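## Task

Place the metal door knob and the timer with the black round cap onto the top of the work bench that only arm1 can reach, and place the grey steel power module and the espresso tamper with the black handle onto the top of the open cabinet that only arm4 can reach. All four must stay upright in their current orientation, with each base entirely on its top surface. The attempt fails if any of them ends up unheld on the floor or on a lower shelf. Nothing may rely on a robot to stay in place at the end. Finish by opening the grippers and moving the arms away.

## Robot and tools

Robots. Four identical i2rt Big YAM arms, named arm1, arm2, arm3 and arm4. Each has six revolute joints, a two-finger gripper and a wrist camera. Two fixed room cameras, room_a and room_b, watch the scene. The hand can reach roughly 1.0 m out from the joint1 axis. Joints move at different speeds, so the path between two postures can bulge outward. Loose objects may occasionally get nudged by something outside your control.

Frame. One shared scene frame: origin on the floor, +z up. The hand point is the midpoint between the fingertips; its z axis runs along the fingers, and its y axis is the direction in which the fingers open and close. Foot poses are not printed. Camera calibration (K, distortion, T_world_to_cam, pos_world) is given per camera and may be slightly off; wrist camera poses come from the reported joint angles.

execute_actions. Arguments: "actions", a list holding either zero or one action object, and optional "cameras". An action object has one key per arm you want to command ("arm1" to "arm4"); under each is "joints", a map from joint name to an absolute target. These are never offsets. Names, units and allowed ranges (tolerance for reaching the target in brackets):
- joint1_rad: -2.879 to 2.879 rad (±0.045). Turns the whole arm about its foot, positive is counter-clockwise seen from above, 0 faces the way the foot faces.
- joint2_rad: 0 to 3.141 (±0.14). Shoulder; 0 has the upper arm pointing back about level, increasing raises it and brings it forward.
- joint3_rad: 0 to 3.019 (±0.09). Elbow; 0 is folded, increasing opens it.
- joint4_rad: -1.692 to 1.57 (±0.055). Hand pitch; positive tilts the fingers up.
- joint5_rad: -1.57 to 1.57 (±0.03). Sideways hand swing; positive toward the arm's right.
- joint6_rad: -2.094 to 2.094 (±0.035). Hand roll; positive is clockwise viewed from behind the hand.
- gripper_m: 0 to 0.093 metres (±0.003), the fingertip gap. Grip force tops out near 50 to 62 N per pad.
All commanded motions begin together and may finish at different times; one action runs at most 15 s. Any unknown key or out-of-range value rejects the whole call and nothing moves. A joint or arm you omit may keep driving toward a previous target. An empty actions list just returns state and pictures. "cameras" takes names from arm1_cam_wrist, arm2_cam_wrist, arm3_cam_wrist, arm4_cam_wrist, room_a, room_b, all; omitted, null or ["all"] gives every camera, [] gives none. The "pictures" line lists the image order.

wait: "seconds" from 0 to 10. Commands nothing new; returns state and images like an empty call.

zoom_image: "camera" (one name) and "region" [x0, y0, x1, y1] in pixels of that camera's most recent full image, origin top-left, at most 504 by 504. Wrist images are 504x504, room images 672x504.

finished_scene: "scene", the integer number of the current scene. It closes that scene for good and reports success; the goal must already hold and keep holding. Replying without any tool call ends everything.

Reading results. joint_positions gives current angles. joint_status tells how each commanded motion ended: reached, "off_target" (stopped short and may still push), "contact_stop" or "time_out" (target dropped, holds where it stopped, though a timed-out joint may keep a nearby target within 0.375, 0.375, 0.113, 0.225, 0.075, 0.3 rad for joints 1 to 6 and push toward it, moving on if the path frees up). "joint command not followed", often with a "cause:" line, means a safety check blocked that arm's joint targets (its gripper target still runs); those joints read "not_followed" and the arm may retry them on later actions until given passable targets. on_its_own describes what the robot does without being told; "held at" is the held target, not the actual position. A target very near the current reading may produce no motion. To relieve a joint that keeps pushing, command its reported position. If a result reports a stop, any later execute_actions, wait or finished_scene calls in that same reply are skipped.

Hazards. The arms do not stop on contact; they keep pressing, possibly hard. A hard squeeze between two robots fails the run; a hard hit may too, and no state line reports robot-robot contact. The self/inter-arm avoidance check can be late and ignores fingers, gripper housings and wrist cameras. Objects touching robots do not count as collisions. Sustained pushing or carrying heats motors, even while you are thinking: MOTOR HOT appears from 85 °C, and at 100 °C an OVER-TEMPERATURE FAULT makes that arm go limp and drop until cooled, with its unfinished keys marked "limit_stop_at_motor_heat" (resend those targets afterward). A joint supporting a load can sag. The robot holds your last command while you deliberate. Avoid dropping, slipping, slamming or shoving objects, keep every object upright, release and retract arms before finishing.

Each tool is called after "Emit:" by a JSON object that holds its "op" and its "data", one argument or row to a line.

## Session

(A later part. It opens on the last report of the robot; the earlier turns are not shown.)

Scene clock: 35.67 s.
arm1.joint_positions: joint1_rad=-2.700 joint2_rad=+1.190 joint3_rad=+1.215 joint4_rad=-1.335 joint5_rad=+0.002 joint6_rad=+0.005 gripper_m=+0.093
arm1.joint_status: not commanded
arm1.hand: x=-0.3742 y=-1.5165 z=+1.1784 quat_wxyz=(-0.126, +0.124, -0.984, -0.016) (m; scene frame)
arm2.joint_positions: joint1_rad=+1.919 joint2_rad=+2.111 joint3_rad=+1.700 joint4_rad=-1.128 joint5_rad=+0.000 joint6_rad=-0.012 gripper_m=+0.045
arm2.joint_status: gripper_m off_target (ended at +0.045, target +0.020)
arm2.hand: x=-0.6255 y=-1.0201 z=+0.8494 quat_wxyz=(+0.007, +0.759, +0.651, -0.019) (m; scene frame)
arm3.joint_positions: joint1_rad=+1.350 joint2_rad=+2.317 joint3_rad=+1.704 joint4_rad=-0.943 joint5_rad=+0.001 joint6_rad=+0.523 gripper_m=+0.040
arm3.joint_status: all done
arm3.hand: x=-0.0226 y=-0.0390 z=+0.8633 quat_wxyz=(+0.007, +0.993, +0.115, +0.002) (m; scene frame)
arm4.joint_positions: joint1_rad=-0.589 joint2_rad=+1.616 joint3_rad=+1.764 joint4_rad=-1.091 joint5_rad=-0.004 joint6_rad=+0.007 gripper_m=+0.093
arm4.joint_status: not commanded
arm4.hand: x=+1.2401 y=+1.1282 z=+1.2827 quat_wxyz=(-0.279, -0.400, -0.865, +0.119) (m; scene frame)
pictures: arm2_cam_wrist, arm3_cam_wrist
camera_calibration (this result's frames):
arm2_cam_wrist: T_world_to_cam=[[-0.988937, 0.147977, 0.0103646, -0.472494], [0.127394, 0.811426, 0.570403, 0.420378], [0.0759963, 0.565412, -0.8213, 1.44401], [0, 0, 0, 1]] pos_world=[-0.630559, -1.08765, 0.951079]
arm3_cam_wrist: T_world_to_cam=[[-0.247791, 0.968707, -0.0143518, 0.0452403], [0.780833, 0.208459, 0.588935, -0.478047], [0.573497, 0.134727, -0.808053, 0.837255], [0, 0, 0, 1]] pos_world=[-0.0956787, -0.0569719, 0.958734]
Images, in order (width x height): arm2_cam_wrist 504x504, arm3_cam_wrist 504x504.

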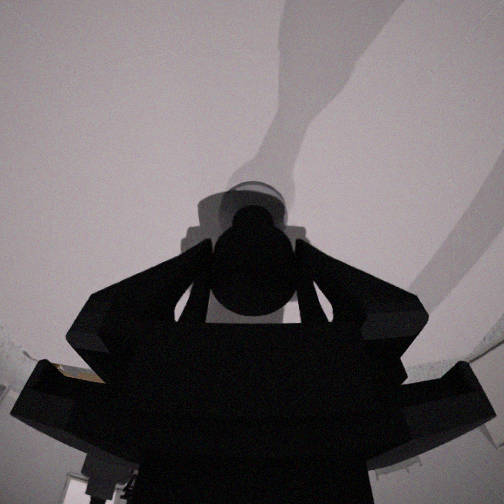

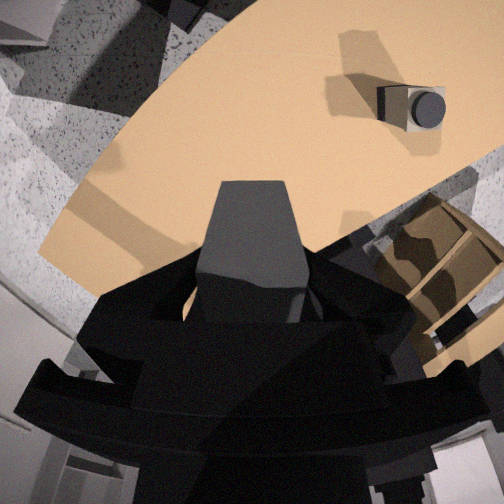

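Emit:
{"op": "execute_actions", "data": {
  "actions": [
    {"arm2":{"joints":{"joint2_rad":1.85,"joint4_rad":-1.38}},"arm3":{"joints":{"joint1_rad":-1.293,"joint6_rad":0}}}
  ],
  "cameras": ["arm3_cam_wrist"]
}}

Emit:
{"op": "execute_actions", "data": {
  "actions": [
    {"arm2":{"joints":{"joint1_rad":-2.005,"joint2_rad":2.0,"joint3_rad":1.67,"joint4_rad":-1.2}},"arm3":{"joints":{"joint2_rad":2.615,"joint3_rad":1.745,"joint4_rad":-0.655}}}
  ],
  "cameras": ["arm2_cam_wrist","arm3_cam_wrist","room_a"]
}}

Scene clock: 38.70 s.
arm1.joint_positions: joint1_rad=-2.700 joint2_rad=+1.190 joint3_rad=+1.215 joint4_rad=-1.335 joint5_rad=+0.002 joint6_rad=+0.005 gripper_m=+0.093
arm1.joint_status: not commanded
arm1.hand: x=-0.3742 y=-1.5165 z=+1.1784 quat_wxyz=(-0.126, +0.124, -0.984, -0.016) (m; scene frame)
arm2.joint_positions: joint1_rad=+1.919 joint2_rad=+1.866 joint3_rad=+1.687 joint4_rad=-1.375 joint5_rad=+0.000 joint6_rad=-0.012 gripper_m=+0.045
arm2.joint_status: all done
arm2.hand: x=-0.6144 y=-0.9647 z=+0.9862 quat_wxyz=(+0.002, +0.759, +0.651, -0.013) (m; scene frame)
arm3.joint_positions: joint1_rad=-1.290 joint2_rad=+2.317 joint3_rad=+1.704 joint4_rad=-0.942 joint5_rad=+0.002 joint6_rad=+0.007 gripper_m=+0.040
arm3.joint_status: all done
arm3.hand: x=+0.6485 y=+1.0144 z=+0.8701 quat_wxyz=(-0.012, +0.584, -0.811, +0.002) (m; scene frame)
arm4.joint_positions: joint1_rad=-0.589 joint2_rad=+1.616 joint3_rad=+1.764 joint4_rad=-1.091 joint5_rad=-0.004 joint6_rad=+0.007 gripper_m=+0.093
arm4.joint_status: not commanded
arm4.hand: x=+1.2401 y=+1.1282 z=+1.2827 quat_wxyz=(-0.279, -0.400, -0.865, +0.119) (m; scene frame)
pictures: arm3_cam_wrist
camera_calibration (this result's frames):
arm3_cam_wrist: T_world_to_cam=[[0.954152, -0.298826, 0.0172182, -0.329976], [-0.254197, -0.778592, 0.573741, 0.460001], [-0.158043, -0.551813, -0.818856, 1.49621], [0, 0, 0, 1]] pos_world=[0.668243, 1.08518, 0.966941]
Images, in order (width x height): arm3_cam_wrist 504x504.

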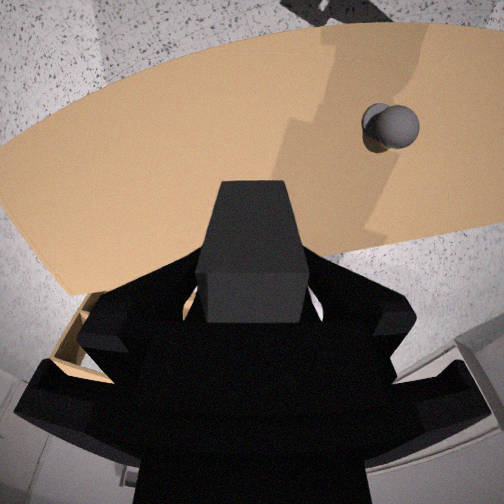

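Scene clock: 41.97 s.
arm1.joint_positions: joint1_rad=-2.700 joint2_rad=+1.190 joint3_rad=+1.215 joint4_rad=-1.335 joint5_rad=+0.002 joint6_rad=+0.005 gripper_m=+0.093
arm1.joint_status: not commanded
arm1.hand: x=-0.3742 y=-1.5165 z=+1.1784 quat_wxyz=(-0.126, +0.124, -0.984, -0.016) (m; scene frame)
arm2.joint_positions: joint1_rad=-2.011 joint2_rad=+2.052 joint3_rad=+1.662 joint4_rad=-1.192 joint5_rad=+0.003 joint6_rad=-0.012 gripper_m=+0.045
arm2.joint_status: all done
arm2.hand: x=-0.0252 y=-0.0446 z=+0.8585 quat_wxyz=(+0.012, +0.310, -0.951, +0.003) (m; scene frame)
arm3.joint_positions: joint1_rad=-1.290 joint2_rad=+2.648 joint3_rad=+1.721 joint4_rad=-0.664 joint5_rad=+0.001 joint6_rad=+0.007 gripper_m=+0.040
arm3.joint_status: all done
arm3.hand: x=+0.6414 y=+0.9818 z=+0.6720 quat_wxyz=(+0.003, +0.584, -0.812, +0.013) (m; scene frame)
arm4.joint_positions: joint1_rad=-0.589 joint2_rad=+1.616 joint3_rad=+1.764 joint4_rad=-1.091 joint5_rad=-0.004 joint6_rad=+0.007 gripper_m=+0.093
arm4.joint_status: not commanded
arm4.hand: x=+1.2401 y=+1.1282 z=+1.2827 quat_wxyz=(-0.279, -0.400, -0.865, +0.119) (m; scene frame)
pictures: arm2_cam_wrist, arm3_cam_wrist, room_a
camera_calibration (this result's frames):
arm2_cam_wrist: T_world_to_cam=[[0.59185, -0.806026, -0.00592966, -0.0119404], [-0.629717, -0.466957, 0.620812, -0.572199], [-0.503159, -0.363694, -0.783937, 0.766232], [0, 0, 0, 1]] pos_world=[0.0322802, 0.00185711, 0.955835]
arm3_cam_wrist: T_world_to_cam=[[0.954171, -0.298814, 0.0163892, -0.329029], [-0.247814, -0.758245, 0.603036, 0.502755], [-0.167768, -0.579461, -0.797545, 1.33398], [0, 0, 0, 1]] pos_world=[0.66234, 1.05588, 0.766123]
Images, in order (width x height): arm2_cam_wrist 504x504, arm3_cam_wrist 504x504, room_a 672x504.

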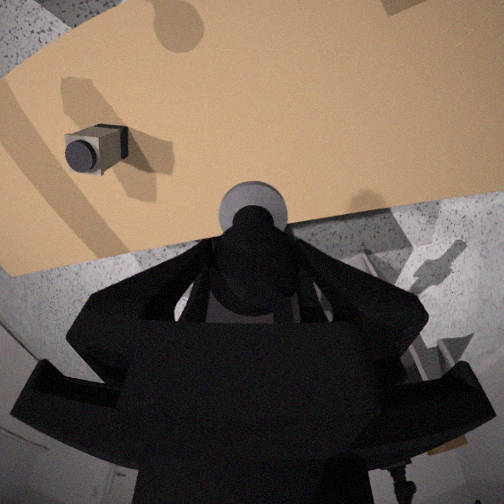

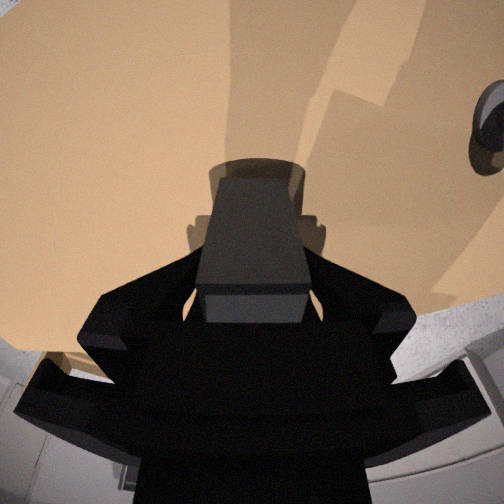

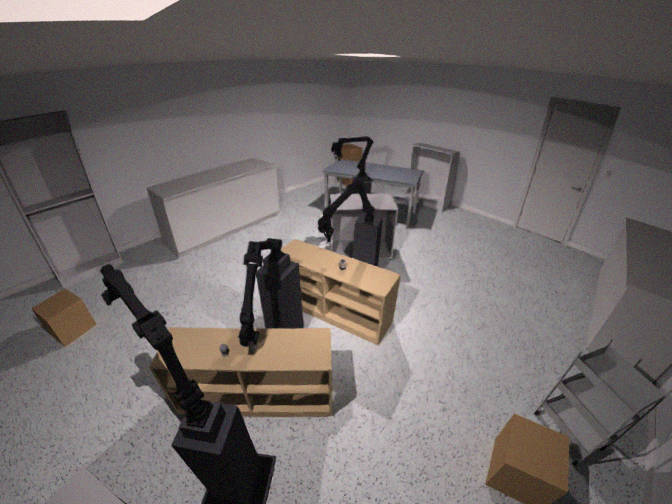

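Emit:
{"op": "execute_actions", "data": {
  "actions": [
    {"arm2":{"joints":{"joint2_rad":2.25,"joint4_rad":-0.9}},"arm3":{"joints":{"gripper_m":0.093}}}
  ],
  "cameras": ["arm2_cam_wrist","arm3_cam_wrist"]
}}

Emit:
{"op": "execute_actions", "data": {
  "actions": [
    {"arm2":{"joints":{"joint2_rad":2.3,"joint4_rad":-0.86}},"arm3":{"joints":{"joint2_rad":2.4,"joint4_rad":-0.9}}}
  ],
  "cameras": ["arm2_cam_wrist","arm3_cam_wrist"]
}}

Scene clock: 43.43 s.
arm1.joint_positions: joint1_rad=-2.700 joint2_rad=+1.190 joint3_rad=+1.215 joint4_rad=-1.335 joint5_rad=+0.002 joint6_rad=+0.005 gripper_m=+0.093
arm1.joint_status: not commanded
arm1.hand: x=-0.3742 y=-1.5165 z=+1.1784 quat_wxyz=(-0.126, +0.124, -0.984, -0.016) (m; scene frame)
arm2.joint_positions: joint1_rad=-2.011 joint2_rad=+2.297 joint3_rad=+1.649 joint4_rad=-0.908 joint5_rad=+0.003 joint6_rad=-0.012 gripper_m=+0.045
arm2.joint_status: all done
arm2.hand: x=-0.0077 y=-0.0312 z=+0.7065 quat_wxyz=(+0.000, +0.310, -0.951, -0.001) (m; scene frame)
arm3.joint_positions: joint1_rad=-1.290 joint2_rad=+2.639 joint3_rad=+1.721 joint4_rad=-0.664 joint5_rad=+0.001 joint6_rad=+0.007 gripper_m=+0.093
arm3.joint_status: all done
arm3.hand: x=+0.6426 y=+0.9856 z=+0.6774 quat_wxyz=(-0.001, +0.584, -0.812, +0.010) (m; scene frame)
arm4.joint_positions: joint1_rad=-0.589 joint2_rad=+1.616 joint3_rad=+1.764 joint4_rad=-1.091 joint5_rad=-0.004 joint6_rad=+0.007 gripper_m=+0.093
arm4.joint_status: not commanded
arm4.hand: x=+1.2401 y=+1.1282 z=+1.2827 quat_wxyz=(-0.279, -0.400, -0.865, +0.119) (m; scene frame)
pictures: arm2_cam_wrist, arm3_cam_wrist
camera_calibration (this result's frames):
arm2_cam_wrist: T_world_to_cam=[[0.591861, -0.806021, -0.0055287, -0.0126708], [-0.642506, -0.475912, 0.600578, -0.446608], [-0.48671, -0.351907, -0.799547, 0.672237], [0, 0, 0, 1]] pos_world=[0.0477357, 0.013806, 0.805638]
arm3_cam_wrist: T_world_to_cam=[[0.954169, -0.298814, 0.0165038, -0.329155], [-0.249406, -0.763497, 0.595709, 0.51378], [-0.165406, -0.572523, -0.803031, 1.33603], [0, 0, 0, 1]] pos_world=[0.663196, 1.05882, 0.772244]
Images, in order (width x height): arm2_cam_wrist 504x504, arm3_cam_wrist 504x504.

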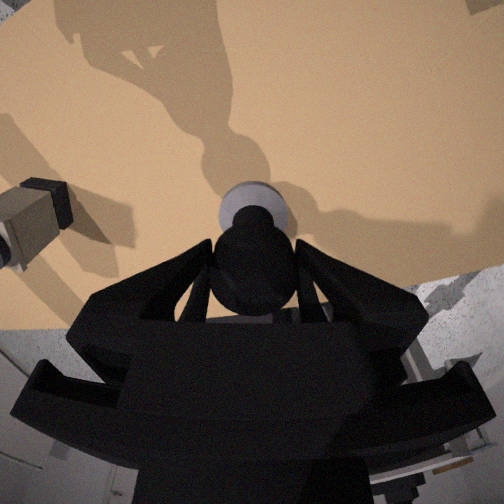

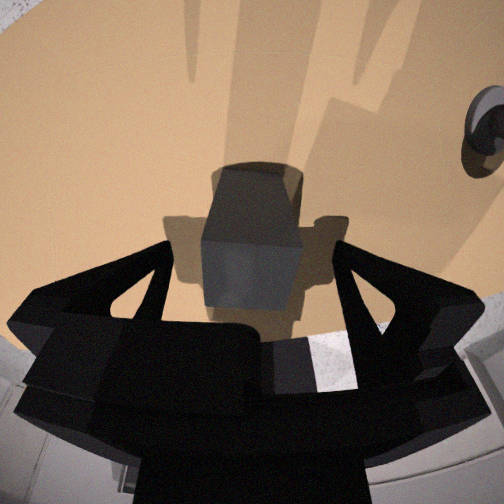

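Scene clock: 44.77 s.
arm1.joint_positions: joint1_rad=-2.700 joint2_rad=+1.190 joint3_rad=+1.215 joint4_rad=-1.335 joint5_rad=+0.002 joint6_rad=+0.005 gripper_m=+0.093
arm1.joint_status: not commanded
arm1.hand: x=-0.3742 y=-1.5165 z=+1.1784 quat_wxyz=(-0.126, +0.124, -0.984, -0.016) (m; scene frame)
arm2.joint_positions: joint1_rad=-2.011 joint2_rad=+2.309 joint3_rad=+1.649 joint4_rad=-0.869 joint5_rad=+0.003 joint6_rad=-0.012 gripper_m=+0.045
arm2.joint_status: all done
arm2.hand: x=-0.0024 y=-0.0274 z=+0.6992 quat_wxyz=(-0.013, +0.310, -0.951, -0.005) (m; scene frame)
arm3.joint_positions: joint1_rad=-1.290 joint2_rad=+2.397 joint3_rad=+1.733 joint4_rad=-0.892 joint5_rad=+0.001 joint6_rad=+0.007 gripper_m=+0.093
arm3.joint_status: all done
arm3.hand: x=+0.6511 y=+1.0196 z=+0.8295 quat_wxyz=(-0.011, +0.584, -0.811, +0.002) (m; scene frame)
arm4.joint_positions: joint1_rad=-0.589 joint2_rad=+1.616 joint3_rad=+1.764 joint4_rad=-1.091 joint5_rad=-0.004 joint6_rad=+0.007 gripper_m=+0.093
arm4.joint_status: not commanded
arm4.hand: x=+1.2401 y=+1.1282 z=+1.2827 quat_wxyz=(-0.279, -0.400, -0.865, +0.119) (m; scene frame)
pictures: arm2_cam_wrist, arm3_cam_wrist
camera_calibration (this result's frames):
arm2_cam_wrist: T_world_to_cam=[[0.591864, -0.806022, -0.0051096, -0.013068], [-0.655413, -0.484942, 0.57902, -0.422216], [-0.469181, -0.339352, -0.815297, 0.68169], [0, 0, 0, 1]] pos_world=[0.0508448, 0.01605, 0.800185]
arm3_cam_wrist: T_world_to_cam=[[0.954161, -0.298821, 0.0168284, -0.329879], [-0.253797, -0.778031, 0.574678, 0.486443], [-0.158633, -0.552606, -0.818207, 1.46691], [0, 0, 0, 1]] pos_world=[0.670916, 1.09052, 0.926239]
Images, in order (width x height): arm2_cam_wrist 504x504, arm3_cam_wrist 504x504.

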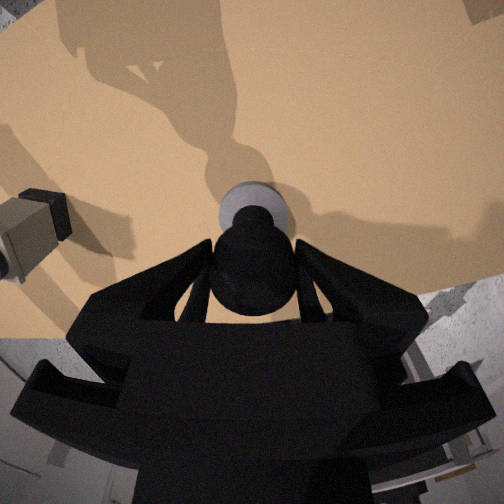

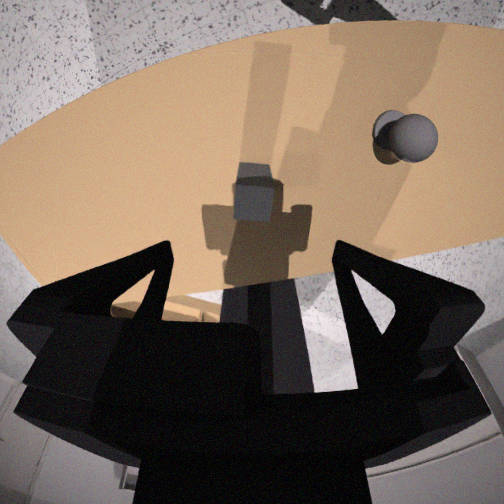

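Emit:
{"op": "execute_actions", "data": {
  "actions": [
    {"arm2":{"joints":{"joint2_rad":2.34,"joint4_rad":-0.845}},"arm3":{"joints":{"joint1_rad":-1.545,"joint2_rad":2.66,"joint3_rad":2.125,"joint4_rad":-0.99}}}
  ],
  "cameras": ["arm2_cam_wrist","arm3_cam_wrist"]
}}

Scene clock: 46.73 s.
arm1.joint_positions: joint1_rad=-2.700 joint2_rad=+1.190 joint3_rad=+1.215 joint4_rad=-1.335 joint5_rad=+0.002 joint6_rad=+0.005 gripper_m=+0.093
arm1.joint_status: not commanded
arm1.hand: x=-0.3742 y=-1.5165 z=+1.1784 quat_wxyz=(-0.126, +0.124, -0.984, -0.016) (m; scene frame)
arm2.joint_positions: joint1_rad=-2.011 joint2_rad=+2.341 joint3_rad=+1.649 joint4_rad=-0.853 joint5_rad=+0.003 joint6_rad=-0.012 gripper_m=+0.045
arm2.joint_status: all done
arm2.hand: x=-0.0063 y=-0.0299 z=+0.6796 quat_wxyz=(-0.005, +0.309, -0.951, -0.003) (m; scene frame)
arm3.joint_positions: joint1_rad=-1.540 joint2_rad=+2.679 joint3_rad=+2.086 joint4_rad=-0.984 joint5_rad=+0.001 joint6_rad=+0.006 gripper_m=+0.093
arm3.joint_status: all done
arm3.hand: x=+0.8288 y=+0.9971 z=+0.7560 quat_wxyz=(-0.004, +0.479, -0.878, +0.007) (m; scene frame)
arm4.joint_positions: joint1_rad=-0.589 joint2_rad=+1.616 joint3_rad=+1.764 joint4_rad=-1.091 joint5_rad=-0.004 joint6_rad=+0.007 gripper_m=+0.093
arm4.joint_status: not commanded
arm4.hand: x=+1.2401 y=+1.1282 z=+1.2827 quat_wxyz=(-0.279, -0.400, -0.865, +0.119) (m; scene frame)
pictures: arm2_cam_wrist, arm3_cam_wrist
camera_calibration (this result's frames):
arm2_cam_wrist: T_world_to_cam=[[0.59156, -0.806238, -0.00613405, -0.0121736], [-0.647455, -0.479563, 0.592302, -0.423495], [-0.480477, -0.34641, -0.805693, 0.656304], [0, 0, 0, 1]] pos_world=[0.0483463, 0.014443, 0.779542]
arm3_cam_wrist: T_world_to_cam=[[0.851242, -0.524537, 0.0157606, -0.193731], [-0.432344, -0.683973, 0.587588, 0.600698], [-0.297432, -0.506994, -0.809007, 1.4851], [0, 0, 0, 1]] pos_world=[0.866336, 1.06218, 0.851546]
Images, in order (width x height): arm2_cam_wrist 504x504, arm3_cam_wrist 504x504.

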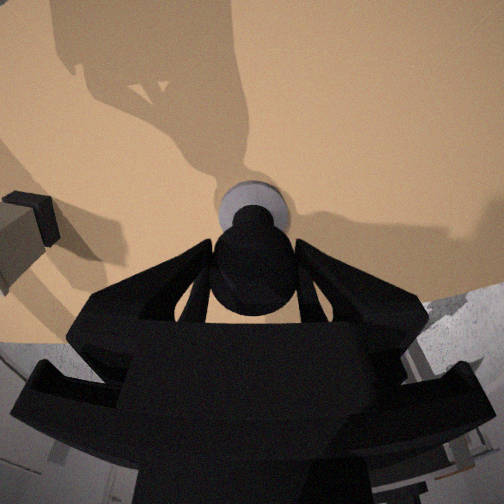

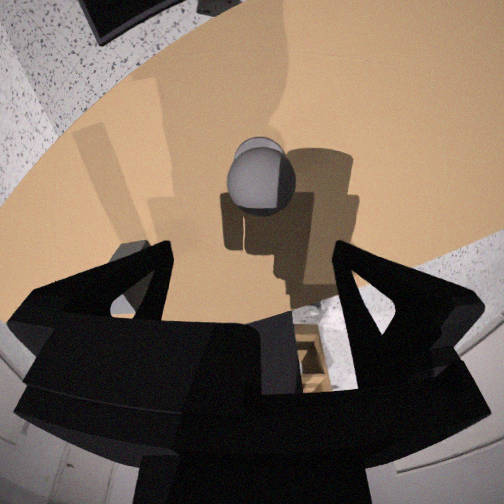

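Emit:
{"op": "execute_actions", "data": {
  "actions": [
    {"arm2":{"joints":{"joint2_rad":2.375,"joint4_rad":-0.81}},"arm3":{"joints":{"joint1_rad":-1.559,"joint2_rad":2.9,"joint3_rad":2.35,"joint4_rad":-0.965}}}
  ],
  "cameras": ["arm2_cam_wrist","arm3_cam_wrist"]
}}

Scene clock: 48.07 s.
arm1.joint_positions: joint1_rad=-2.700 joint2_rad=+1.190 joint3_rad=+1.215 joint4_rad=-1.335 joint5_rad=+0.002 joint6_rad=+0.005 gripper_m=+0.093
arm1.joint_status: not commanded
arm1.hand: x=-0.3742 y=-1.5165 z=+1.1784 quat_wxyz=(-0.126, +0.124, -0.984, -0.016) (m; scene frame)
arm2.joint_positions: joint1_rad=-2.011 joint2_rad=+2.341 joint3_rad=+1.649 joint4_rad=-0.847 joint5_rad=+0.003 joint6_rad=-0.012 gripper_m=+0.045
arm2.joint_status: all done
arm2.hand: x=-0.0051 y=-0.0290 z=+0.6797 quat_wxyz=(-0.008, +0.309, -0.951, -0.004) (m; scene frame)
arm3.joint_positions: joint1_rad=-1.554 joint2_rad=+2.922 joint3_rad=+2.310 joint4_rad=-0.968 joint5_rad=+0.001 joint6_rad=+0.006 gripper_m=+0.093
arm3.joint_status: all done
arm3.hand: x=+0.8441 y=+1.0001 z=+0.6582 quat_wxyz=(-0.003, +0.473, -0.881, +0.008) (m; scene frame)
arm4.joint_positions: joint1_rad=-0.589 joint2_rad=+1.616 joint3_rad=+1.764 joint4_rad=-1.091 joint5_rad=-0.004 joint6_rad=+0.007 gripper_m=+0.093
arm4.joint_status: not commanded
arm4.hand: x=+1.2401 y=+1.1282 z=+1.2827 quat_wxyz=(-0.279, -0.400, -0.865, +0.119) (m; scene frame)
pictures: arm2_cam_wrist, arm3_cam_wrist
camera_calibration (this result's frames):
arm2_cam_wrist: T_world_to_cam=[[0.591565, -0.806235, -0.00604051, -0.01226], [-0.650405, -0.481627, 0.587374, -0.419024], [-0.476471, -0.343541, -0.809293, 0.659759], [0, 0, 0, 1]] pos_world=[0.0490731, 0.0149564, 0.779988]
arm3_cam_wrist: T_world_to_cam=[[0.84396, -0.536178, 0.0156455, -0.185822], [-0.440773, -0.676577, 0.589884, 0.665058], [-0.305698, -0.504734, -0.807337, 1.41568], [0, 0, 0, 1]] pos_world=[0.882737, 1.06487, 0.753534]
Images, in order (width x height): arm2_cam_wrist 504x504, arm3_cam_wrist 504x504.

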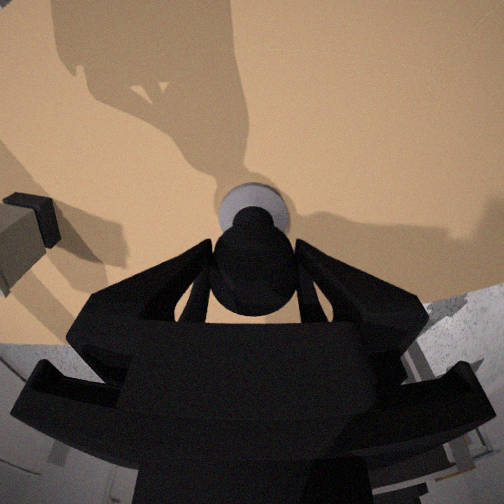

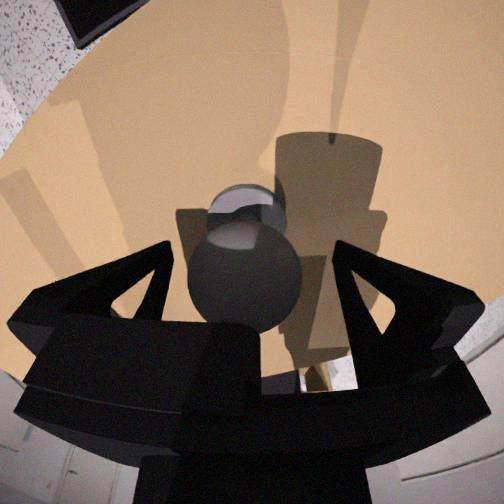

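Emit:
{"op": "execute_actions", "data": {
  "actions": [
    {"arm2":{"joints":{"joint2_rad":2.335,"joint4_rad":-0.845,"gripper_m":0.093}},"arm3":{"joints":{"joint1_rad":-1.543,"gripper_m":0.03}}}
  ],
  "cameras": []
}}

Emit:
{"op": "execute_actions", "data": {
  "actions": [
    {"arm2":{"joints":{"joint2_rad":2.1,"joint4_rad":-1.08}},"arm3":{"joints":{"joint2_rad":2.6,"joint4_rad":-1.26}}}
  ],
  "cameras": ["arm3_cam_wrist"]
}}

Emit:
{"op": "execute_actions", "data": {
  "actions": [
    {"arm2":{"joints":{"joint1_rad":-1.682,"joint2_rad":2.235,"joint3_rad":1.775,"joint4_rad":-1.06,"joint6_rad":0.52}},"arm3":{"joints":{"joint1_rad":-0.6,"joint2_rad":2.0,"joint3_rad":1.7,"joint4_rad":-1.27}},"arm4":{"joints":{"joint1_rad":-1.0}}}
  ],
  "cameras": ["arm2_cam_wrist","arm3_cam_wrist","room_a"]
}}

Scene clock: 49.73 s.
arm1.joint_positions: joint1_rad=-2.700 joint2_rad=+1.190 joint3_rad=+1.215 joint4_rad=-1.335 joint5_rad=+0.002 joint6_rad=+0.005 gripper_m=+0.093
arm1.joint_status: not commanded
arm1.hand: x=-0.3742 y=-1.5165 z=+1.1784 quat_wxyz=(-0.126, +0.124, -0.984, -0.016) (m; scene frame)
arm2.joint_positions: joint1_rad=-2.011 joint2_rad=+2.341 joint3_rad=+1.649 joint4_rad=-0.849 joint5_rad=+0.003 joint6_rad=-0.012 gripper_m=+0.093
arm2.joint_status: all done
arm2.hand: x=-0.0055 y=-0.0293 z=+0.6797 quat_wxyz=(-0.007, +0.309, -0.951, -0.004) (m; scene frame)
arm3.joint_positions: joint1_rad=-1.552 joint2_rad=+2.922 joint3_rad=+2.310 joint4_rad=-0.968 joint5_rad=+0.001 joint6_rad=+0.005 gripper_m=+0.053
arm3.joint_status: gripper_m off_target (ended at +0.053, target +0.030); the others done
arm3.hand: x=+0.8429 y=+1.0009 z=+0.6582 quat_wxyz=(-0.003, +0.474, -0.880, +0.008) (m; scene frame)
arm4.joint_positions: joint1_rad=-0.589 joint2_rad=+1.616 joint3_rad=+1.764 joint4_rad=-1.091 joint5_rad=-0.004 joint6_rad=+0.007 gripper_m=+0.093
arm4.joint_status: not commanded
arm4.hand: x=+1.2401 y=+1.1282 z=+1.2827 quat_wxyz=(-0.279, -0.400, -0.865, +0.119) (m; scene frame)
pictures: none
No camera images: the call's "cameras" was empty. Leave "cameras" out to get every camera's image.

Scene clock: 51.47 s.
arm1.joint_positions: joint1_rad=-2.700 joint2_rad=+1.190 joint3_rad=+1.215 joint4_rad=-1.335 joint5_rad=+0.002 joint6_rad=+0.005 gripper_m=+0.093
arm1.joint_status: not commanded
arm1.hand: x=-0.3742 y=-1.5165 z=+1.1784 quat_wxyz=(-0.126, +0.124, -0.984, -0.016) (m; scene frame)
arm2.joint_positions: joint1_rad=-2.011 joint2_rad=+2.094 joint3_rad=+1.649 joint4_rad=-1.074 joint5_rad=+0.003 joint6_rad=-0.012 gripper_m=+0.093
arm2.joint_status: all done
arm2.hand: x=-0.0100 y=-0.0334 z=+0.8290 quat_wxyz=(-0.018, +0.309, -0.951, -0.007) (m; scene frame)
arm3.joint_positions: joint1_rad=-1.552 joint2_rad=+2.621 joint3_rad=+2.333 joint4_rad=-1.254 joint5_rad=+0.001 joint6_rad=+0.005 gripper_m=+0.053
arm3.joint_status: all done
arm3.hand: x=+0.8617 y=+1.0360 z=+0.8829 quat_wxyz=(-0.019, +0.474, -0.880, -0.001) (m; scene frame)
arm4.joint_positions: joint1_rad=-0.589 joint2_rad=+1.616 joint3_rad=+1.764 joint4_rad=-1.091 joint5_rad=-0.004 joint6_rad=+0.007 gripper_m=+0.093
arm4.joint_status: not commanded
arm4.hand: x=+1.2401 y=+1.1282 z=+1.2827 quat_wxyz=(-0.279, -0.400, -0.865, +0.119) (m; scene frame)
pictures: arm3_cam_wrist
camera_calibration (this result's frames):
arm3_cam_wrist: T_world_to_cam=[[0.845179, -0.53425, 0.0158087, -0.188107], [-0.450591, -0.696299, 0.558691, 0.620919], [-0.287473, -0.479317, -0.829225, 1.59783], [0, 0, 0, 1]] pos_world=[0.898099, 1.09772, 0.981036]
Images, in order (width x height): arm3_cam_wrist 504x504.

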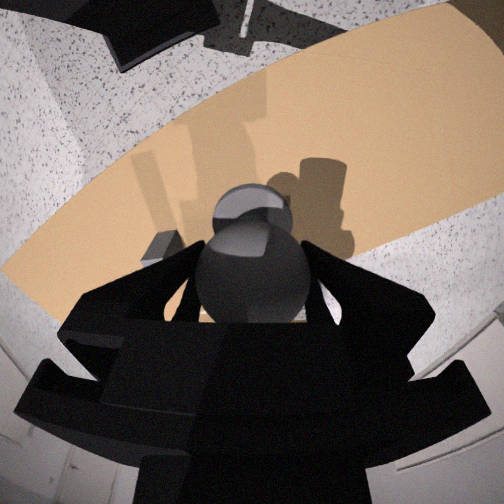

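Scene clock: 53.23 s.
arm1.joint_positions: joint1_rad=-2.700 joint2_rad=+1.190 joint3_rad=+1.215 joint4_rad=-1.335 joint5_rad=+0.002 joint6_rad=+0.005 gripper_m=+0.093
arm1.joint_status: not commanded
arm1.hand: x=-0.3742 y=-1.5165 z=+1.1784 quat_wxyz=(-0.126, +0.124, -0.984, -0.016) (m; scene frame)
arm2.joint_positions: joint1_rad=-1.691 joint2_rad=+2.247 joint3_rad=+1.733 joint4_rad=-1.062 joint5_rad=-0.002 joint6_rad=+0.505 gripper_m=+0.093
arm2.joint_status: all done
arm2.hand: x=-0.1422 y=+0.1221 z=+0.7651 quat_wxyz=(+0.010, +0.215, -0.977, +0.002) (m; scene frame)
arm3.joint_positions: joint1_rad=-0.607 joint2_rad=+2.013 joint3_rad=+1.686 joint4_rad=-1.264 joint5_rad=-0.001 joint6_rad=+0.003 gripper_m=+0.053
arm3.joint_status: all done
arm3.hand: x=+0.2288 y=+0.9642 z=+1.0422 quat_wxyz=(+0.003, +0.823, -0.567, +0.016) (m; scene frame)
arm4.joint_positions: joint1_rad=-1.012 joint2_rad=+1.616 joint3_rad=+1.764 joint4_rad=-1.091 joint5_rad=+0.000 joint6_rad=+0.007 gripper_m=+0.093
arm4.joint_status: all done
arm4.hand: x=+1.0081 y=+1.0011 z=+1.2806 quat_wxyz=(-0.244, -0.573, -0.762, +0.178) (m; scene frame)
pictures: arm2_cam_wrist, arm3_cam_wrist, room_a
camera_calibration (this result's frames):
arm2_cam_wrist: T_world_to_cam=[[0.422763, -0.906227, -0.00493143, 0.178558], [-0.711492, -0.335278, 0.61755, -0.535267], [-0.561294, -0.257568, -0.786516, 0.675515], [0, 0, 0, 1]] pos_world=[-0.0771635, 0.156342, 0.862738]
arm3_cam_wrist: T_world_to_cam=[[0.927133, 0.374555, 0.011508, -0.58462], [0.290024, -0.736664, 0.610911, 0.011882], [0.237297, -0.563058, -0.791616, 1.43509], [0, 0, 0, 1]] pos_world=[0.198031, 1.03576, 1.13551]
Images, in order (width x height): arm2_cam_wrist 504x504, arm3_cam_wrist 504x504, room_a 672x504.

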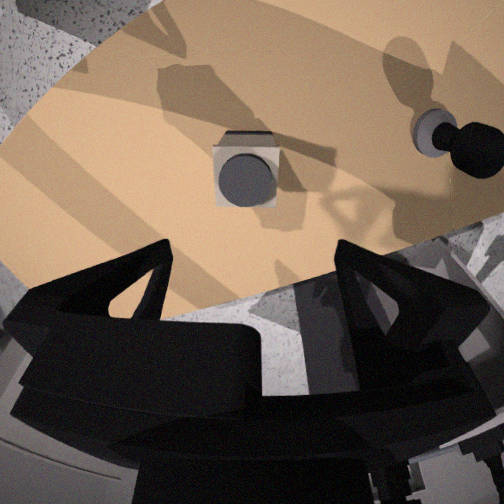

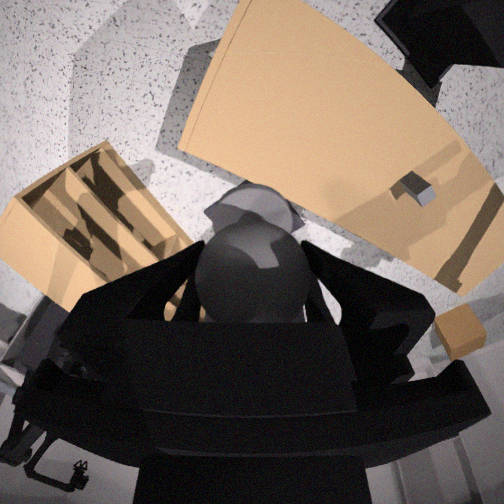

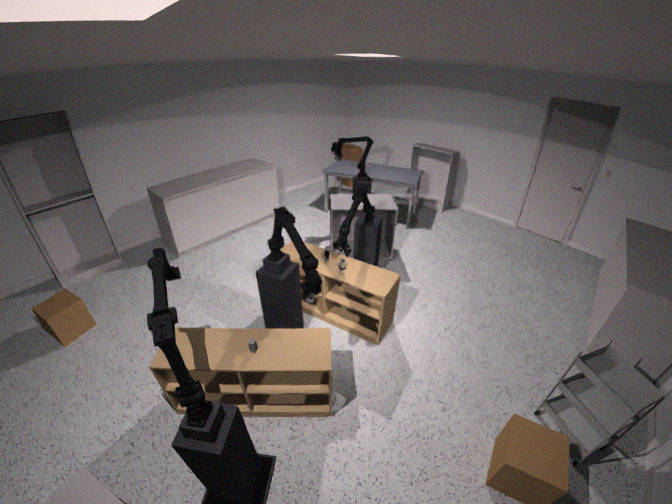

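Emit:
{"op": "execute_actions", "data": {
  "actions": [
    {"arm2":{"joints":{"joint2_rad":2.43,"joint3_rad":1.79,"joint4_rad":-0.865}},"arm3":{"joints":{"joint1_rad":-0.2}},"arm4":{"joints":{"joint1_rad":-1.595,"joint2_rad":2.42,"joint3_rad":1.825,"joint4_rad":-0.93}}}
  ],
  "cameras": ["arm2_cam_wrist","arm4_cam_wrist"]
}}

Scene clock: 55.23 s.
arm1.joint_positions: joint1_rad=-2.700 joint2_rad=+1.190 joint3_rad=+1.215 joint4_rad=-1.335 joint5_rad=+0.002 joint6_rad=+0.005 gripper_m=+0.093
arm1.joint_status: not commanded
arm1.hand: x=-0.3742 y=-1.5165 z=+1.1784 quat_wxyz=(-0.126, +0.124, -0.984, -0.016) (m; scene frame)
arm2.joint_positions: joint1_rad=-1.691 joint2_rad=+2.455 joint3_rad=+1.762 joint4_rad=-0.874 joint5_rad=-0.002 joint6_rad=+0.505 gripper_m=+0.093
arm2.joint_status: all done
arm2.hand: x=-0.1383 y=+0.1295 z=+0.6437 quat_wxyz=(+0.006, +0.215, -0.977, -0.002) (m; scene frame)
arm3.joint_positions: joint1_rad=-0.206 joint2_rad=+2.013 joint3_rad=+1.686 joint4_rad=-1.264 joint5_rad=+0.000 joint6_rad=+0.003 gripper_m=+0.053
arm3.joint_status: all done
arm3.hand: x=+0.0270 y=+0.8357 z=+1.0394 quat_wxyz=(+0.002, +0.920, -0.392, +0.017) (m; scene frame)
arm4.joint_positions: joint1_rad=-1.594 joint2_rad=+2.429 joint3_rad=+1.788 joint4_rad=-0.930 joint5_rad=+0.001 joint6_rad=+0.007 gripper_m=+0.093
arm4.joint_status: all done
arm4.hand: x=+0.6388 y=+0.9805 z=+0.7692 quat_wxyz=(+0.006, -0.805, -0.594, -0.005) (m; scene frame)
pictures: arm2_cam_wrist, arm4_cam_wrist
camera_calibration (this result's frames):
arm2_cam_wrist: T_world_to_cam=[[0.422373, -0.906368, -0.00987586, 0.186099], [-0.715396, -0.34003, 0.6104, -0.450333], [-0.556605, -0.250752, -0.792032, 0.587487], [0, 0, 0, 1]] pos_world=[-0.0737715, 0.16286, 0.74203]
arm4_cam_wrist: T_world_to_cam=[[-0.949715, 0.31296, -0.00992885, 0.309546], [0.245612, 0.764257, 0.59631, -1.35993], [0.194209, 0.563886, -0.802693, 0.0641477], [0, 0, 0, 1]] pos_world=[0.615536, 0.906288, 0.865503]
Images, in order (width x height): arm2_cam_wrist 504x504, arm4_cam_wrist 504x504.

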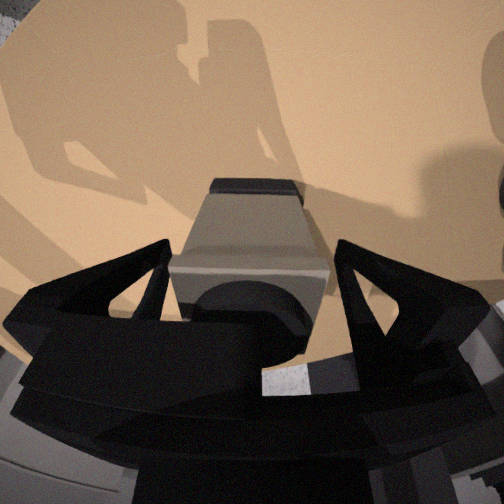

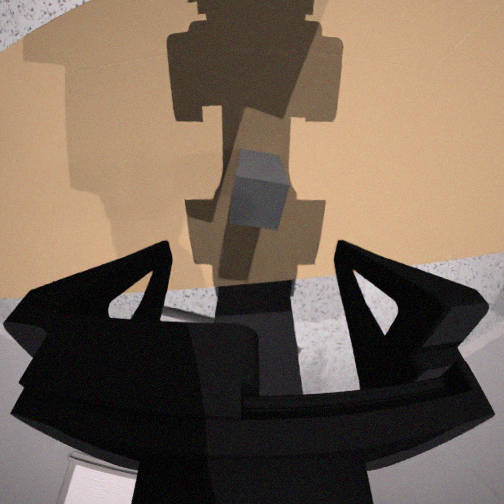

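Emit:
{"op": "execute_actions", "data": {
  "actions": [
    {"arm2":{"joints":{"gripper_m":0.03}},"arm4":{"joints":{"joint1_rad":-1.61,"joint2_rad":2.62,"joint3_rad":1.87,"joint4_rad":-0.77,"joint6_rad":0.15}}}
  ],
  "cameras": ["arm2_cam_wrist","arm4_cam_wrist"]
}}

Scene clock: 56.70 s.
arm1.joint_positions: joint1_rad=-2.700 joint2_rad=+1.190 joint3_rad=+1.215 joint4_rad=-1.335 joint5_rad=+0.002 joint6_rad=+0.005 gripper_m=+0.093
arm1.joint_status: not commanded
arm1.hand: x=-0.3742 y=-1.5165 z=+1.1784 quat_wxyz=(-0.126, +0.124, -0.984, -0.016) (m; scene frame)
arm2.joint_positions: joint1_rad=-1.691 joint2_rad=+2.455 joint3_rad=+1.762 joint4_rad=-0.873 joint5_rad=-0.001 joint6_rad=+0.506 gripper_m=+0.044
arm2.joint_status: gripper_m off_target (ended at +0.044, target +0.030)
arm2.hand: x=-0.1381 y=+0.1295 z=+0.6437 quat_wxyz=(+0.006, +0.214, -0.977, -0.002) (m; scene frame)
arm3.joint_positions: joint1_rad=-0.206 joint2_rad=+2.013 joint3_rad=+1.686 joint4_rad=-1.264 joint5_rad=+0.000 joint6_rad=+0.003 gripper_m=+0.053
arm3.joint_status: not commanded
arm3.hand: x=+0.0270 y=+0.8357 z=+1.0394 quat_wxyz=(+0.002, +0.920, -0.392, +0.017) (m; scene frame)
arm4.joint_positions: joint1_rad=-1.595 joint2_rad=+2.642 joint3_rad=+1.847 joint4_rad=-0.782 joint5_rad=+0.001 joint6_rad=+0.138 gripper_m=+0.093
arm4.joint_status: all done
arm4.hand: x=+0.6400 y=+0.9882 z=+0.6508 quat_wxyz=(+0.008, -0.842, -0.539, -0.006) (m; scene frame)
pictures: arm2_cam_wrist, arm4_cam_wrist
camera_calibration (this result's frames):
arm2_cam_wrist: T_world_to_cam=[[0.421686, -0.90669, -0.00971631, 0.18593], [-0.715981, -0.339527, 0.609994, -0.450127], [-0.556374, -0.250269, -0.792346, 0.587727], [0, 0, 0, 1]] pos_world=[-0.07369, 0.162841, 0.742065]
arm4_cam_wrist: T_world_to_cam=[[-0.900104, 0.435616, -0.00719455, 0.152333], [0.344513, 0.721774, 0.600294, -1.3194], [0.266691, 0.537849, -0.799747, -0.0580827], [0, 0, 0, 1]] pos_world=[0.607156, 0.917187, 0.746672]
Images, in order (width x height): arm2_cam_wrist 504x504, arm4_cam_wrist 504x504.

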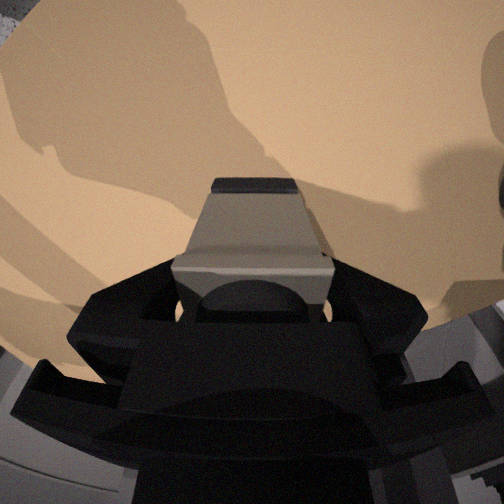

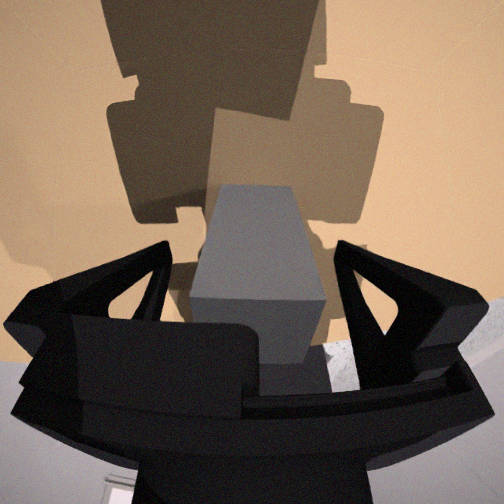

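Emit:
{"op": "execute_actions", "data": {
  "actions": [
    {"arm2":{"joints":{"joint2_rad":1.95,"joint4_rad":-1.37}},"arm4":{"joints":{"gripper_m":0.01}}}
  ],
  "cameras": []
}}

Emit:
{"op": "execute_actions", "data": {
  "actions": [
    {"arm2":{"joints":{"joint1_rad":1.92,"joint2_rad":1.82,"joint3_rad":1.64,"joint4_rad":-1.35,"joint6_rad":0}},"arm3":{"joints":{"joint1_rad":1.03,"joint2_rad":2.3,"joint3_rad":1.885,"joint4_rad":-1.1}},"arm4":{"joints":{"joint2_rad":2.15,"joint4_rad":-1.26}}}
  ],
  "cameras": ["arm2_cam_wrist"]
}}

Emit:
{"op": "execute_actions", "data": {
  "actions": [
    {"arm2":{"joints":{"joint2_rad":2.05,"joint4_rad":-1.11}},"arm3":{"joints":{"joint2_rad":2.65,"joint4_rad":-0.75}},"arm4":{"joints":{"joint1_rad":1.25,"joint2_rad":1.95,"joint3_rad":1.64,"joint4_rad":-1.22,"joint6_rad":0}}}
  ],
  "cameras": ["arm2_cam_wrist","arm3_cam_wrist","arm4_cam_wrist","room_b"]
}}

Scene clock: 58.77 s.
arm1.joint_positions: joint1_rad=-2.700 joint2_rad=+1.190 joint3_rad=+1.215 joint4_rad=-1.335 joint5_rad=+0.002 joint6_rad=+0.005 gripper_m=+0.093
arm1.joint_status: not commanded
arm1.hand: x=-0.3742 y=-1.5165 z=+1.1784 quat_wxyz=(-0.126, +0.124, -0.984, -0.016) (m; scene frame)
arm2.joint_positions: joint1_rad=-1.691 joint2_rad=+1.967 joint3_rad=+1.769 joint4_rad=-1.364 joint5_rad=-0.001 joint6_rad=+0.506 gripper_m=+0.044
arm2.joint_status: all done
arm2.hand: x=-0.1605 y=+0.0942 z=+0.9486 quat_wxyz=(+0.005, +0.214, -0.977, -0.003) (m; scene frame)
arm3.joint_positions: joint1_rad=-0.206 joint2_rad=+2.013 joint3_rad=+1.686 joint4_rad=-1.264 joint5_rad=+0.000 joint6_rad=+0.003 gripper_m=+0.053
arm3.joint_status: not commanded
arm3.hand: x=+0.0270 y=+0.8357 z=+1.0394 quat_wxyz=(+0.002, +0.920, -0.392, +0.017) (m; scene frame)
arm4.joint_positions: joint1_rad=-1.595 joint2_rad=+2.642 joint3_rad=+1.847 joint4_rad=-0.780 joint5_rad=+0.001 joint6_rad=+0.139 gripper_m=+0.039
arm4.joint_status: gripper_m off_target (ended at +0.039, target +0.010)
arm4.hand: x=+0.6399 y=+0.9878 z=+0.6508 quat_wxyz=(+0.007, -0.842, -0.539, -0.006) (m; scene frame)
pictures: none
No camera images: the call's "cameras" was empty. Leave "cameras" out to get every camera's image.

Scene clock: 61.70 s.
arm1.joint_positions: joint1_rad=-2.700 joint2_rad=+1.190 joint3_rad=+1.215 joint4_rad=-1.335 joint5_rad=+0.002 joint6_rad=+0.005 gripper_m=+0.093
arm1.joint_status: not commanded
arm1.hand: x=-0.3742 y=-1.5165 z=+1.1784 quat_wxyz=(-0.126, +0.124, -0.984, -0.016) (m; scene frame)
arm2.joint_positions: joint1_rad=+1.930 joint2_rad=+1.843 joint3_rad=+1.648 joint4_rad=-1.347 joint5_rad=-0.001 joint6_rad=+0.013 gripper_m=+0.044
arm2.joint_status: all done
arm2.hand: x=-0.6071 y=-0.9595 z=+0.9841 quat_wxyz=(+0.007, +0.763, +0.646, -0.018) (m; scene frame)
arm3.joint_positions: joint1_rad=+1.023 joint2_rad=+2.333 joint3_rad=+1.858 joint4_rad=-1.094 joint5_rad=+0.000 joint6_rad=+0.003 gripper_m=+0.053
arm3.joint_status: all done
arm3.hand: x=-0.1656 y=+0.1238 z=+0.9011 quat_wxyz=(+0.004, +0.978, +0.210, +0.006) (m; scene frame)
arm4.joint_positions: joint1_rad=-1.595 joint2_rad=+2.183 joint3_rad=+1.846 joint4_rad=-1.251 joint5_rad=+0.001 joint6_rad=+0.139 gripper_m=+0.039
arm4.joint_status: all done
arm4.hand: x=+0.6401 y=+0.9854 z=+0.9467 quat_wxyz=(+0.011, -0.842, -0.539, -0.011) (m; scene frame)
pictures: arm2_cam_wrist
camera_calibration (this result's frames):
arm2_cam_wrist: T_world_to_cam=[[-0.986832, 0.161512, 0.0087503, -0.448729], [0.137408, 0.80856, 0.572145, 0.29365], [0.0853334, 0.565813, -0.820106, 1.52391], [0, 0, 0, 1]] pos_world=[-0.61321, -1.02721, 1.08568]
Images, in order (width x height): arm2_cam_wrist 504x504.

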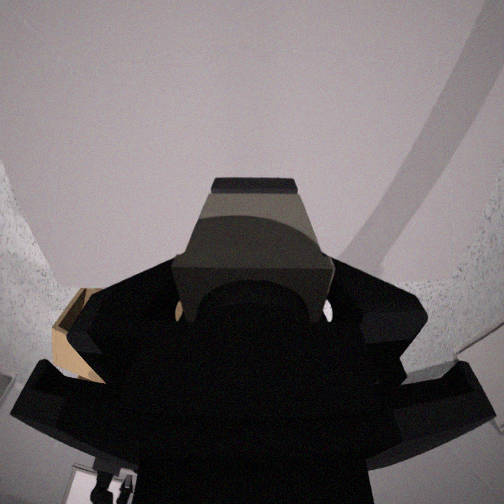

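Scene clock: 64.17 s.
arm1.joint_positions: joint1_rad=-2.700 joint2_rad=+1.190 joint3_rad=+1.215 joint4_rad=-1.335 joint5_rad=+0.002 joint6_rad=+0.005 gripper_m=+0.093
arm1.joint_status: not commanded
arm1.hand: x=-0.3742 y=-1.5165 z=+1.1784 quat_wxyz=(-0.126, +0.124, -0.984, -0.016) (m; scene frame)
arm2.joint_positions: joint1_rad=+1.930 joint2_rad=+2.081 joint3_rad=+1.625 joint4_rad=-1.118 joint5_rad=-0.001 joint6_rad=+0.013 gripper_m=+0.044
arm2.joint_status: all done
arm2.hand: x=-0.6149 y=-0.9969 z=+0.8408 quat_wxyz=(-0.004, +0.763, +0.646, -0.005) (m; scene frame)
arm3.joint_positions: joint1_rad=+1.025 joint2_rad=+2.675 joint3_rad=+1.853 joint4_rad=-0.757 joint5_rad=-0.002 joint6_rad=+0.003 gripper_m=+0.051
arm3.joint_status: all done
arm3.hand: x=-0.1394 y=+0.1319 z=+0.6785 quat_wxyz=(+0.004, +0.977, +0.211, +0.012) (m; scene frame)
arm4.joint_positions: joint1_rad=+1.258 joint2_rad=+1.972 joint3_rad=+1.628 joint4_rad=-1.218 joint5_rad=-0.001 joint6_rad=+0.008 gripper_m=+0.039
arm4.joint_status: all done
arm4.hand: x=+1.1553 y=+2.1040 z=+1.0118 quat_wxyz=(-0.007, +0.471, -0.882, -0.009) (m; scene frame)
pictures: arm2_cam_wrist, arm3_cam_wrist, arm4_cam_wrist, room_b
camera_calibration (this result's frames):
arm2_cam_wrist: T_world_to_cam=[[-0.986803, 0.161675, 0.00904574, -0.449199], [0.134841, 0.789517, 0.598733, 0.364057], [0.0896584, 0.592051, -0.800897, 1.44089], [0, 0, 0, 1]] pos_world=[-0.621548, -1.06788, 0.940092]
arm3_cam_wrist: T_world_to_cam=[[-0.42969, 0.902876, -0.0134317, -0.169177], [0.715756, 0.34963, 0.604526, -0.351952], [0.550509, 0.250145, -0.796472, 0.70567], [0, 0, 0, 1]] pos_world=[-0.20926, 0.0992787, 0.772538]
arm4_cam_wrist: T_world_to_cam=[[0.820447, -0.571262, -0.0229486, 0.27935], [-0.459767, -0.683113, 0.567425, 1.39931], [-0.339825, -0.454991, -0.823105, 2.30636], [0, 0, 0, 1]] pos_world=[1.19792, 2.16484, 1.11078]
Images, in order (width x height): arm2_cam_wrist 504x504, arm3_cam_wrist 504x504, arm4_cam_wrist 504x504, room_b 672x504.

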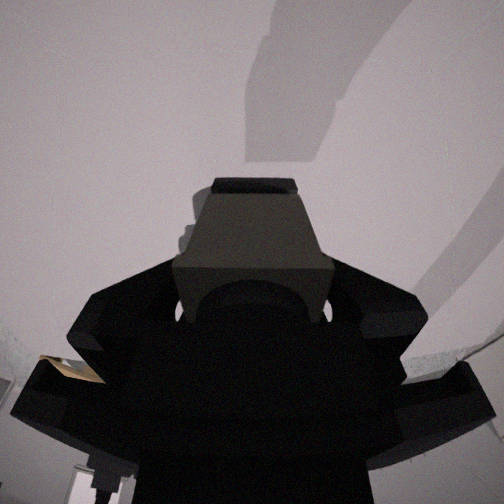

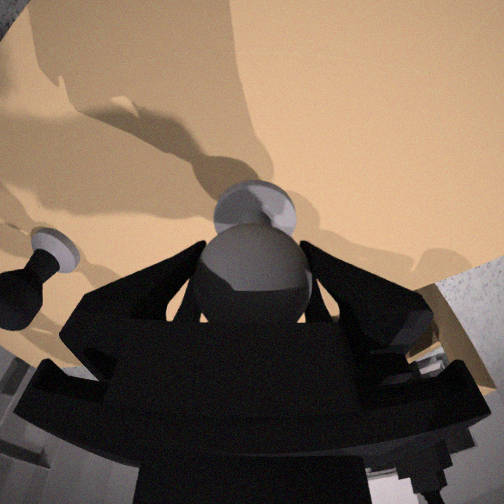

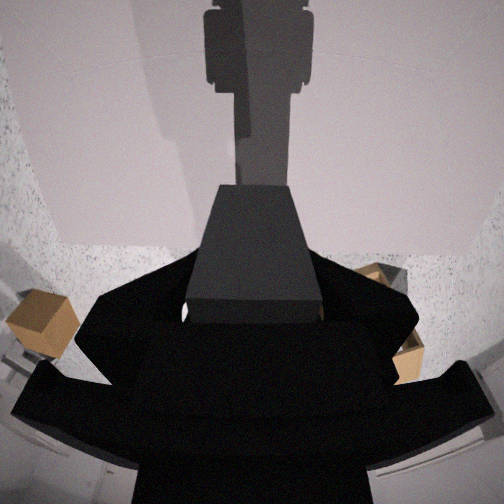

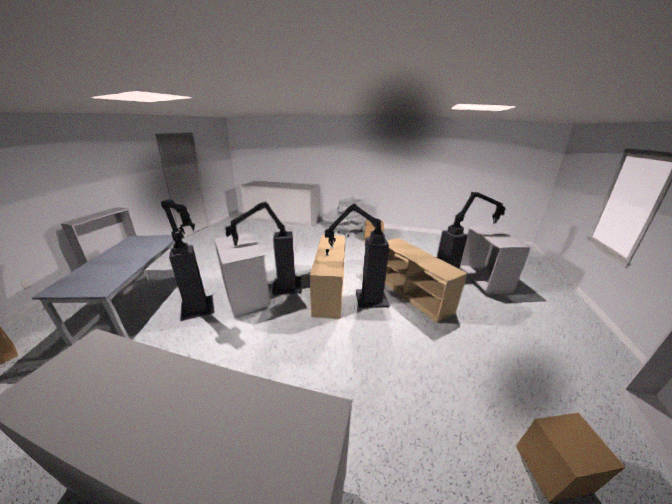

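Emit:
{"op": "execute_actions", "data": {
  "actions": [
    {"arm2":{"joints":{"joint2_rad":2.12,"joint4_rad":-1.055}},"arm3":{"joints":{"joint2_rad":2.71,"joint4_rad":-0.71}},"arm4":{"joints":{"joint2_rad":2.215,"joint4_rad":-0.93}}}
  ],
  "cameras": []
}}

Emit:
{"op": "execute_actions", "data": {
  "actions": [
    {"arm2":{"joints":{"joint2_rad":2.155}},"arm3":{"joints":{"joint2_rad":2.745}},"arm4":{"joints":{"joint2_rad":2.29,"joint4_rad":-0.885}}}
  ],
  "cameras": ["arm2_cam_wrist","arm3_cam_wrist","arm4_cam_wrist"]
}}

Scene clock: 65.67 s.
arm1.joint_positions: joint1_rad=-2.700 joint2_rad=+1.190 joint3_rad=+1.215 joint4_rad=-1.335 joint5_rad=+0.002 joint6_rad=+0.005 gripper_m=+0.093
arm1.joint_status: not commanded
arm1.hand: x=-0.3742 y=-1.5165 z=+1.1784 quat_wxyz=(-0.126, +0.124, -0.984, -0.016) (m; scene frame)
arm2.joint_positions: joint1_rad=+1.930 joint2_rad=+2.124 joint3_rad=+1.625 joint4_rad=-1.064 joint5_rad=-0.001 joint6_rad=+0.013 gripper_m=+0.044
arm2.joint_status: all done
arm2.hand: x=-0.6164 y=-1.0046 z=+0.8152 quat_wxyz=(+0.000, +0.763, +0.646, -0.009) (m; scene frame)
arm3.joint_positions: joint1_rad=+1.025 joint2_rad=+2.714 joint3_rad=+1.853 joint4_rad=-0.718 joint5_rad=-0.002 joint6_rad=+0.003 gripper_m=+0.051
arm3.joint_status: all done
arm3.hand: x=-0.1326 y=+0.1347 z=+0.6543 quat_wxyz=(+0.004, +0.977, +0.211, +0.012) (m; scene frame)
arm4.joint_positions: joint1_rad=+1.258 joint2_rad=+2.243 joint3_rad=+1.605 joint4_rad=-0.942 joint5_rad=-0.001 joint6_rad=+0.008 gripper_m=+0.039
arm4.joint_status: all done
arm4.hand: x=+1.1674 y=+2.1243 z=+0.8450 quat_wxyz=(+0.000, +0.471, -0.882, -0.004) (m; scene frame)
pictures: none
No camera images: the call's "cameras" was empty. Leave "cameras" out to get every camera's image.

Scene clock: 66.43 s.
arm1.joint_positions: joint1_rad=-2.700 joint2_rad=+1.190 joint3_rad=+1.215 joint4_rad=-1.335 joint5_rad=+0.002 joint6_rad=+0.005 gripper_m=+0.093
arm1.joint_status: not commanded
arm1.hand: x=-0.3742 y=-1.5165 z=+1.1784 quat_wxyz=(-0.126, +0.124, -0.984, -0.016) (m; scene frame)
arm2.joint_positions: joint1_rad=+1.930 joint2_rad=+2.128 joint3_rad=+1.625 joint4_rad=-1.062 joint5_rad=-0.001 joint6_rad=+0.013 gripper_m=+0.044
arm2.joint_status: all done
arm2.hand: x=-0.6164 y=-1.0046 z=+0.8130 quat_wxyz=(-0.001, +0.763, +0.646, -0.009) (m; scene frame)
arm3.joint_positions: joint1_rad=+1.025 joint2_rad=+2.716 joint3_rad=+1.855 joint4_rad=-0.718 joint5_rad=-0.002 joint6_rad=+0.003 gripper_m=+0.051
arm3.joint_status: all done
arm3.hand: x=-0.1327 y=+0.1346 z=+0.6537 quat_wxyz=(+0.004, +0.977, +0.211, +0.012) (m; scene frame)
arm4.joint_positions: joint1_rad=+1.258 joint2_rad=+2.288 joint3_rad=+1.607 joint4_rad=-0.896 joint5_rad=-0.001 joint6_rad=+0.008 gripper_m=+0.039
arm4.joint_status: all done
arm4.hand: x=+1.1685 y=+2.1265 z=+0.8193 quat_wxyz=(-0.001, +0.471, -0.882, -0.005) (m; scene frame)
pictures: arm2_cam_wrist, arm3_cam_wrist, arm4_cam_wrist
camera_calibration (this result's frames):
arm2_cam_wrist: T_world_to_cam=[[-0.98681, 0.161632, 0.0089662, -0.449247], [0.135541, 0.794694, 0.591684, 0.398338], [0.08851, 0.585096, -0.80612, 1.41978], [0, 0, 0, 1]] pos_world=[-0.622978, -1.07465, 0.912849]
arm3_cam_wrist: T_world_to_cam=[[-0.429691, 0.902876, -0.0134255, -0.16915], [0.715967, 0.349723, 0.604222, -0.342456], [0.550233, 0.250017, -0.796703, 0.681693], [0, 0, 0, 1]] pos_world=[-0.202585, 0.102052, 0.747755]
arm4_cam_wrist: T_world_to_cam=[[0.820547, -0.571133, -0.0225768, 0.276247], [-0.455125, -0.676753, 0.578676, 1.50179], [-0.34578, -0.464556, -0.815245, 2.18349], [0, 0, 0, 1]] pos_world=[1.21184, 2.18847, 0.917261]
Images, in order (width x height): arm2_cam_wrist 504x504, arm3_cam_wrist 504x504, arm4_cam_wrist 504x504.

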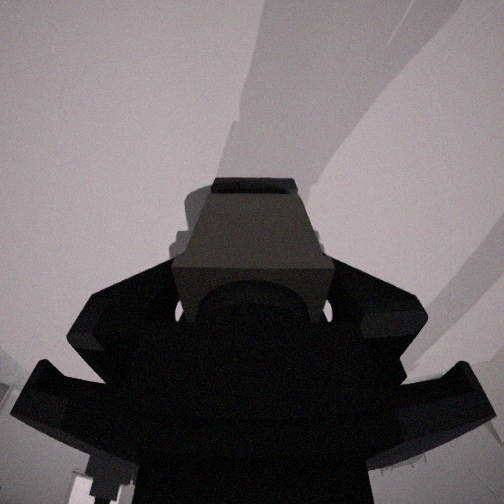

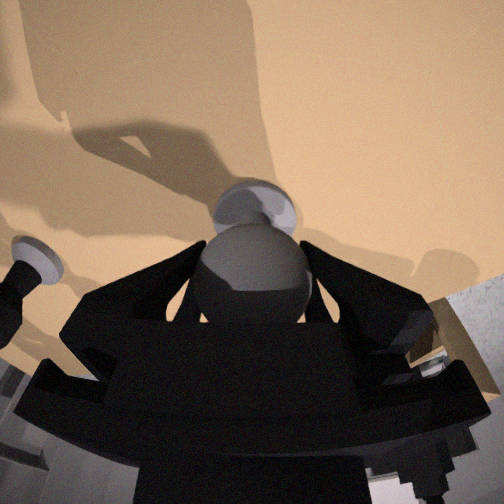

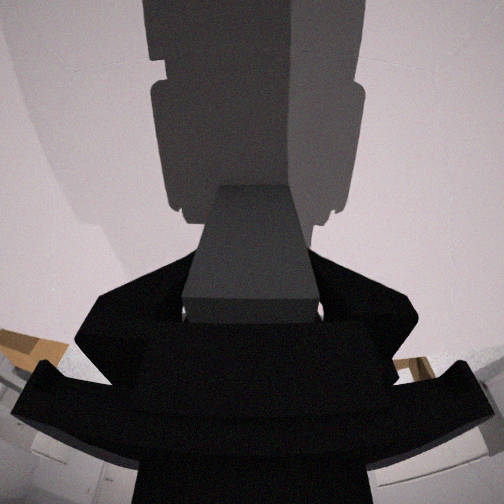

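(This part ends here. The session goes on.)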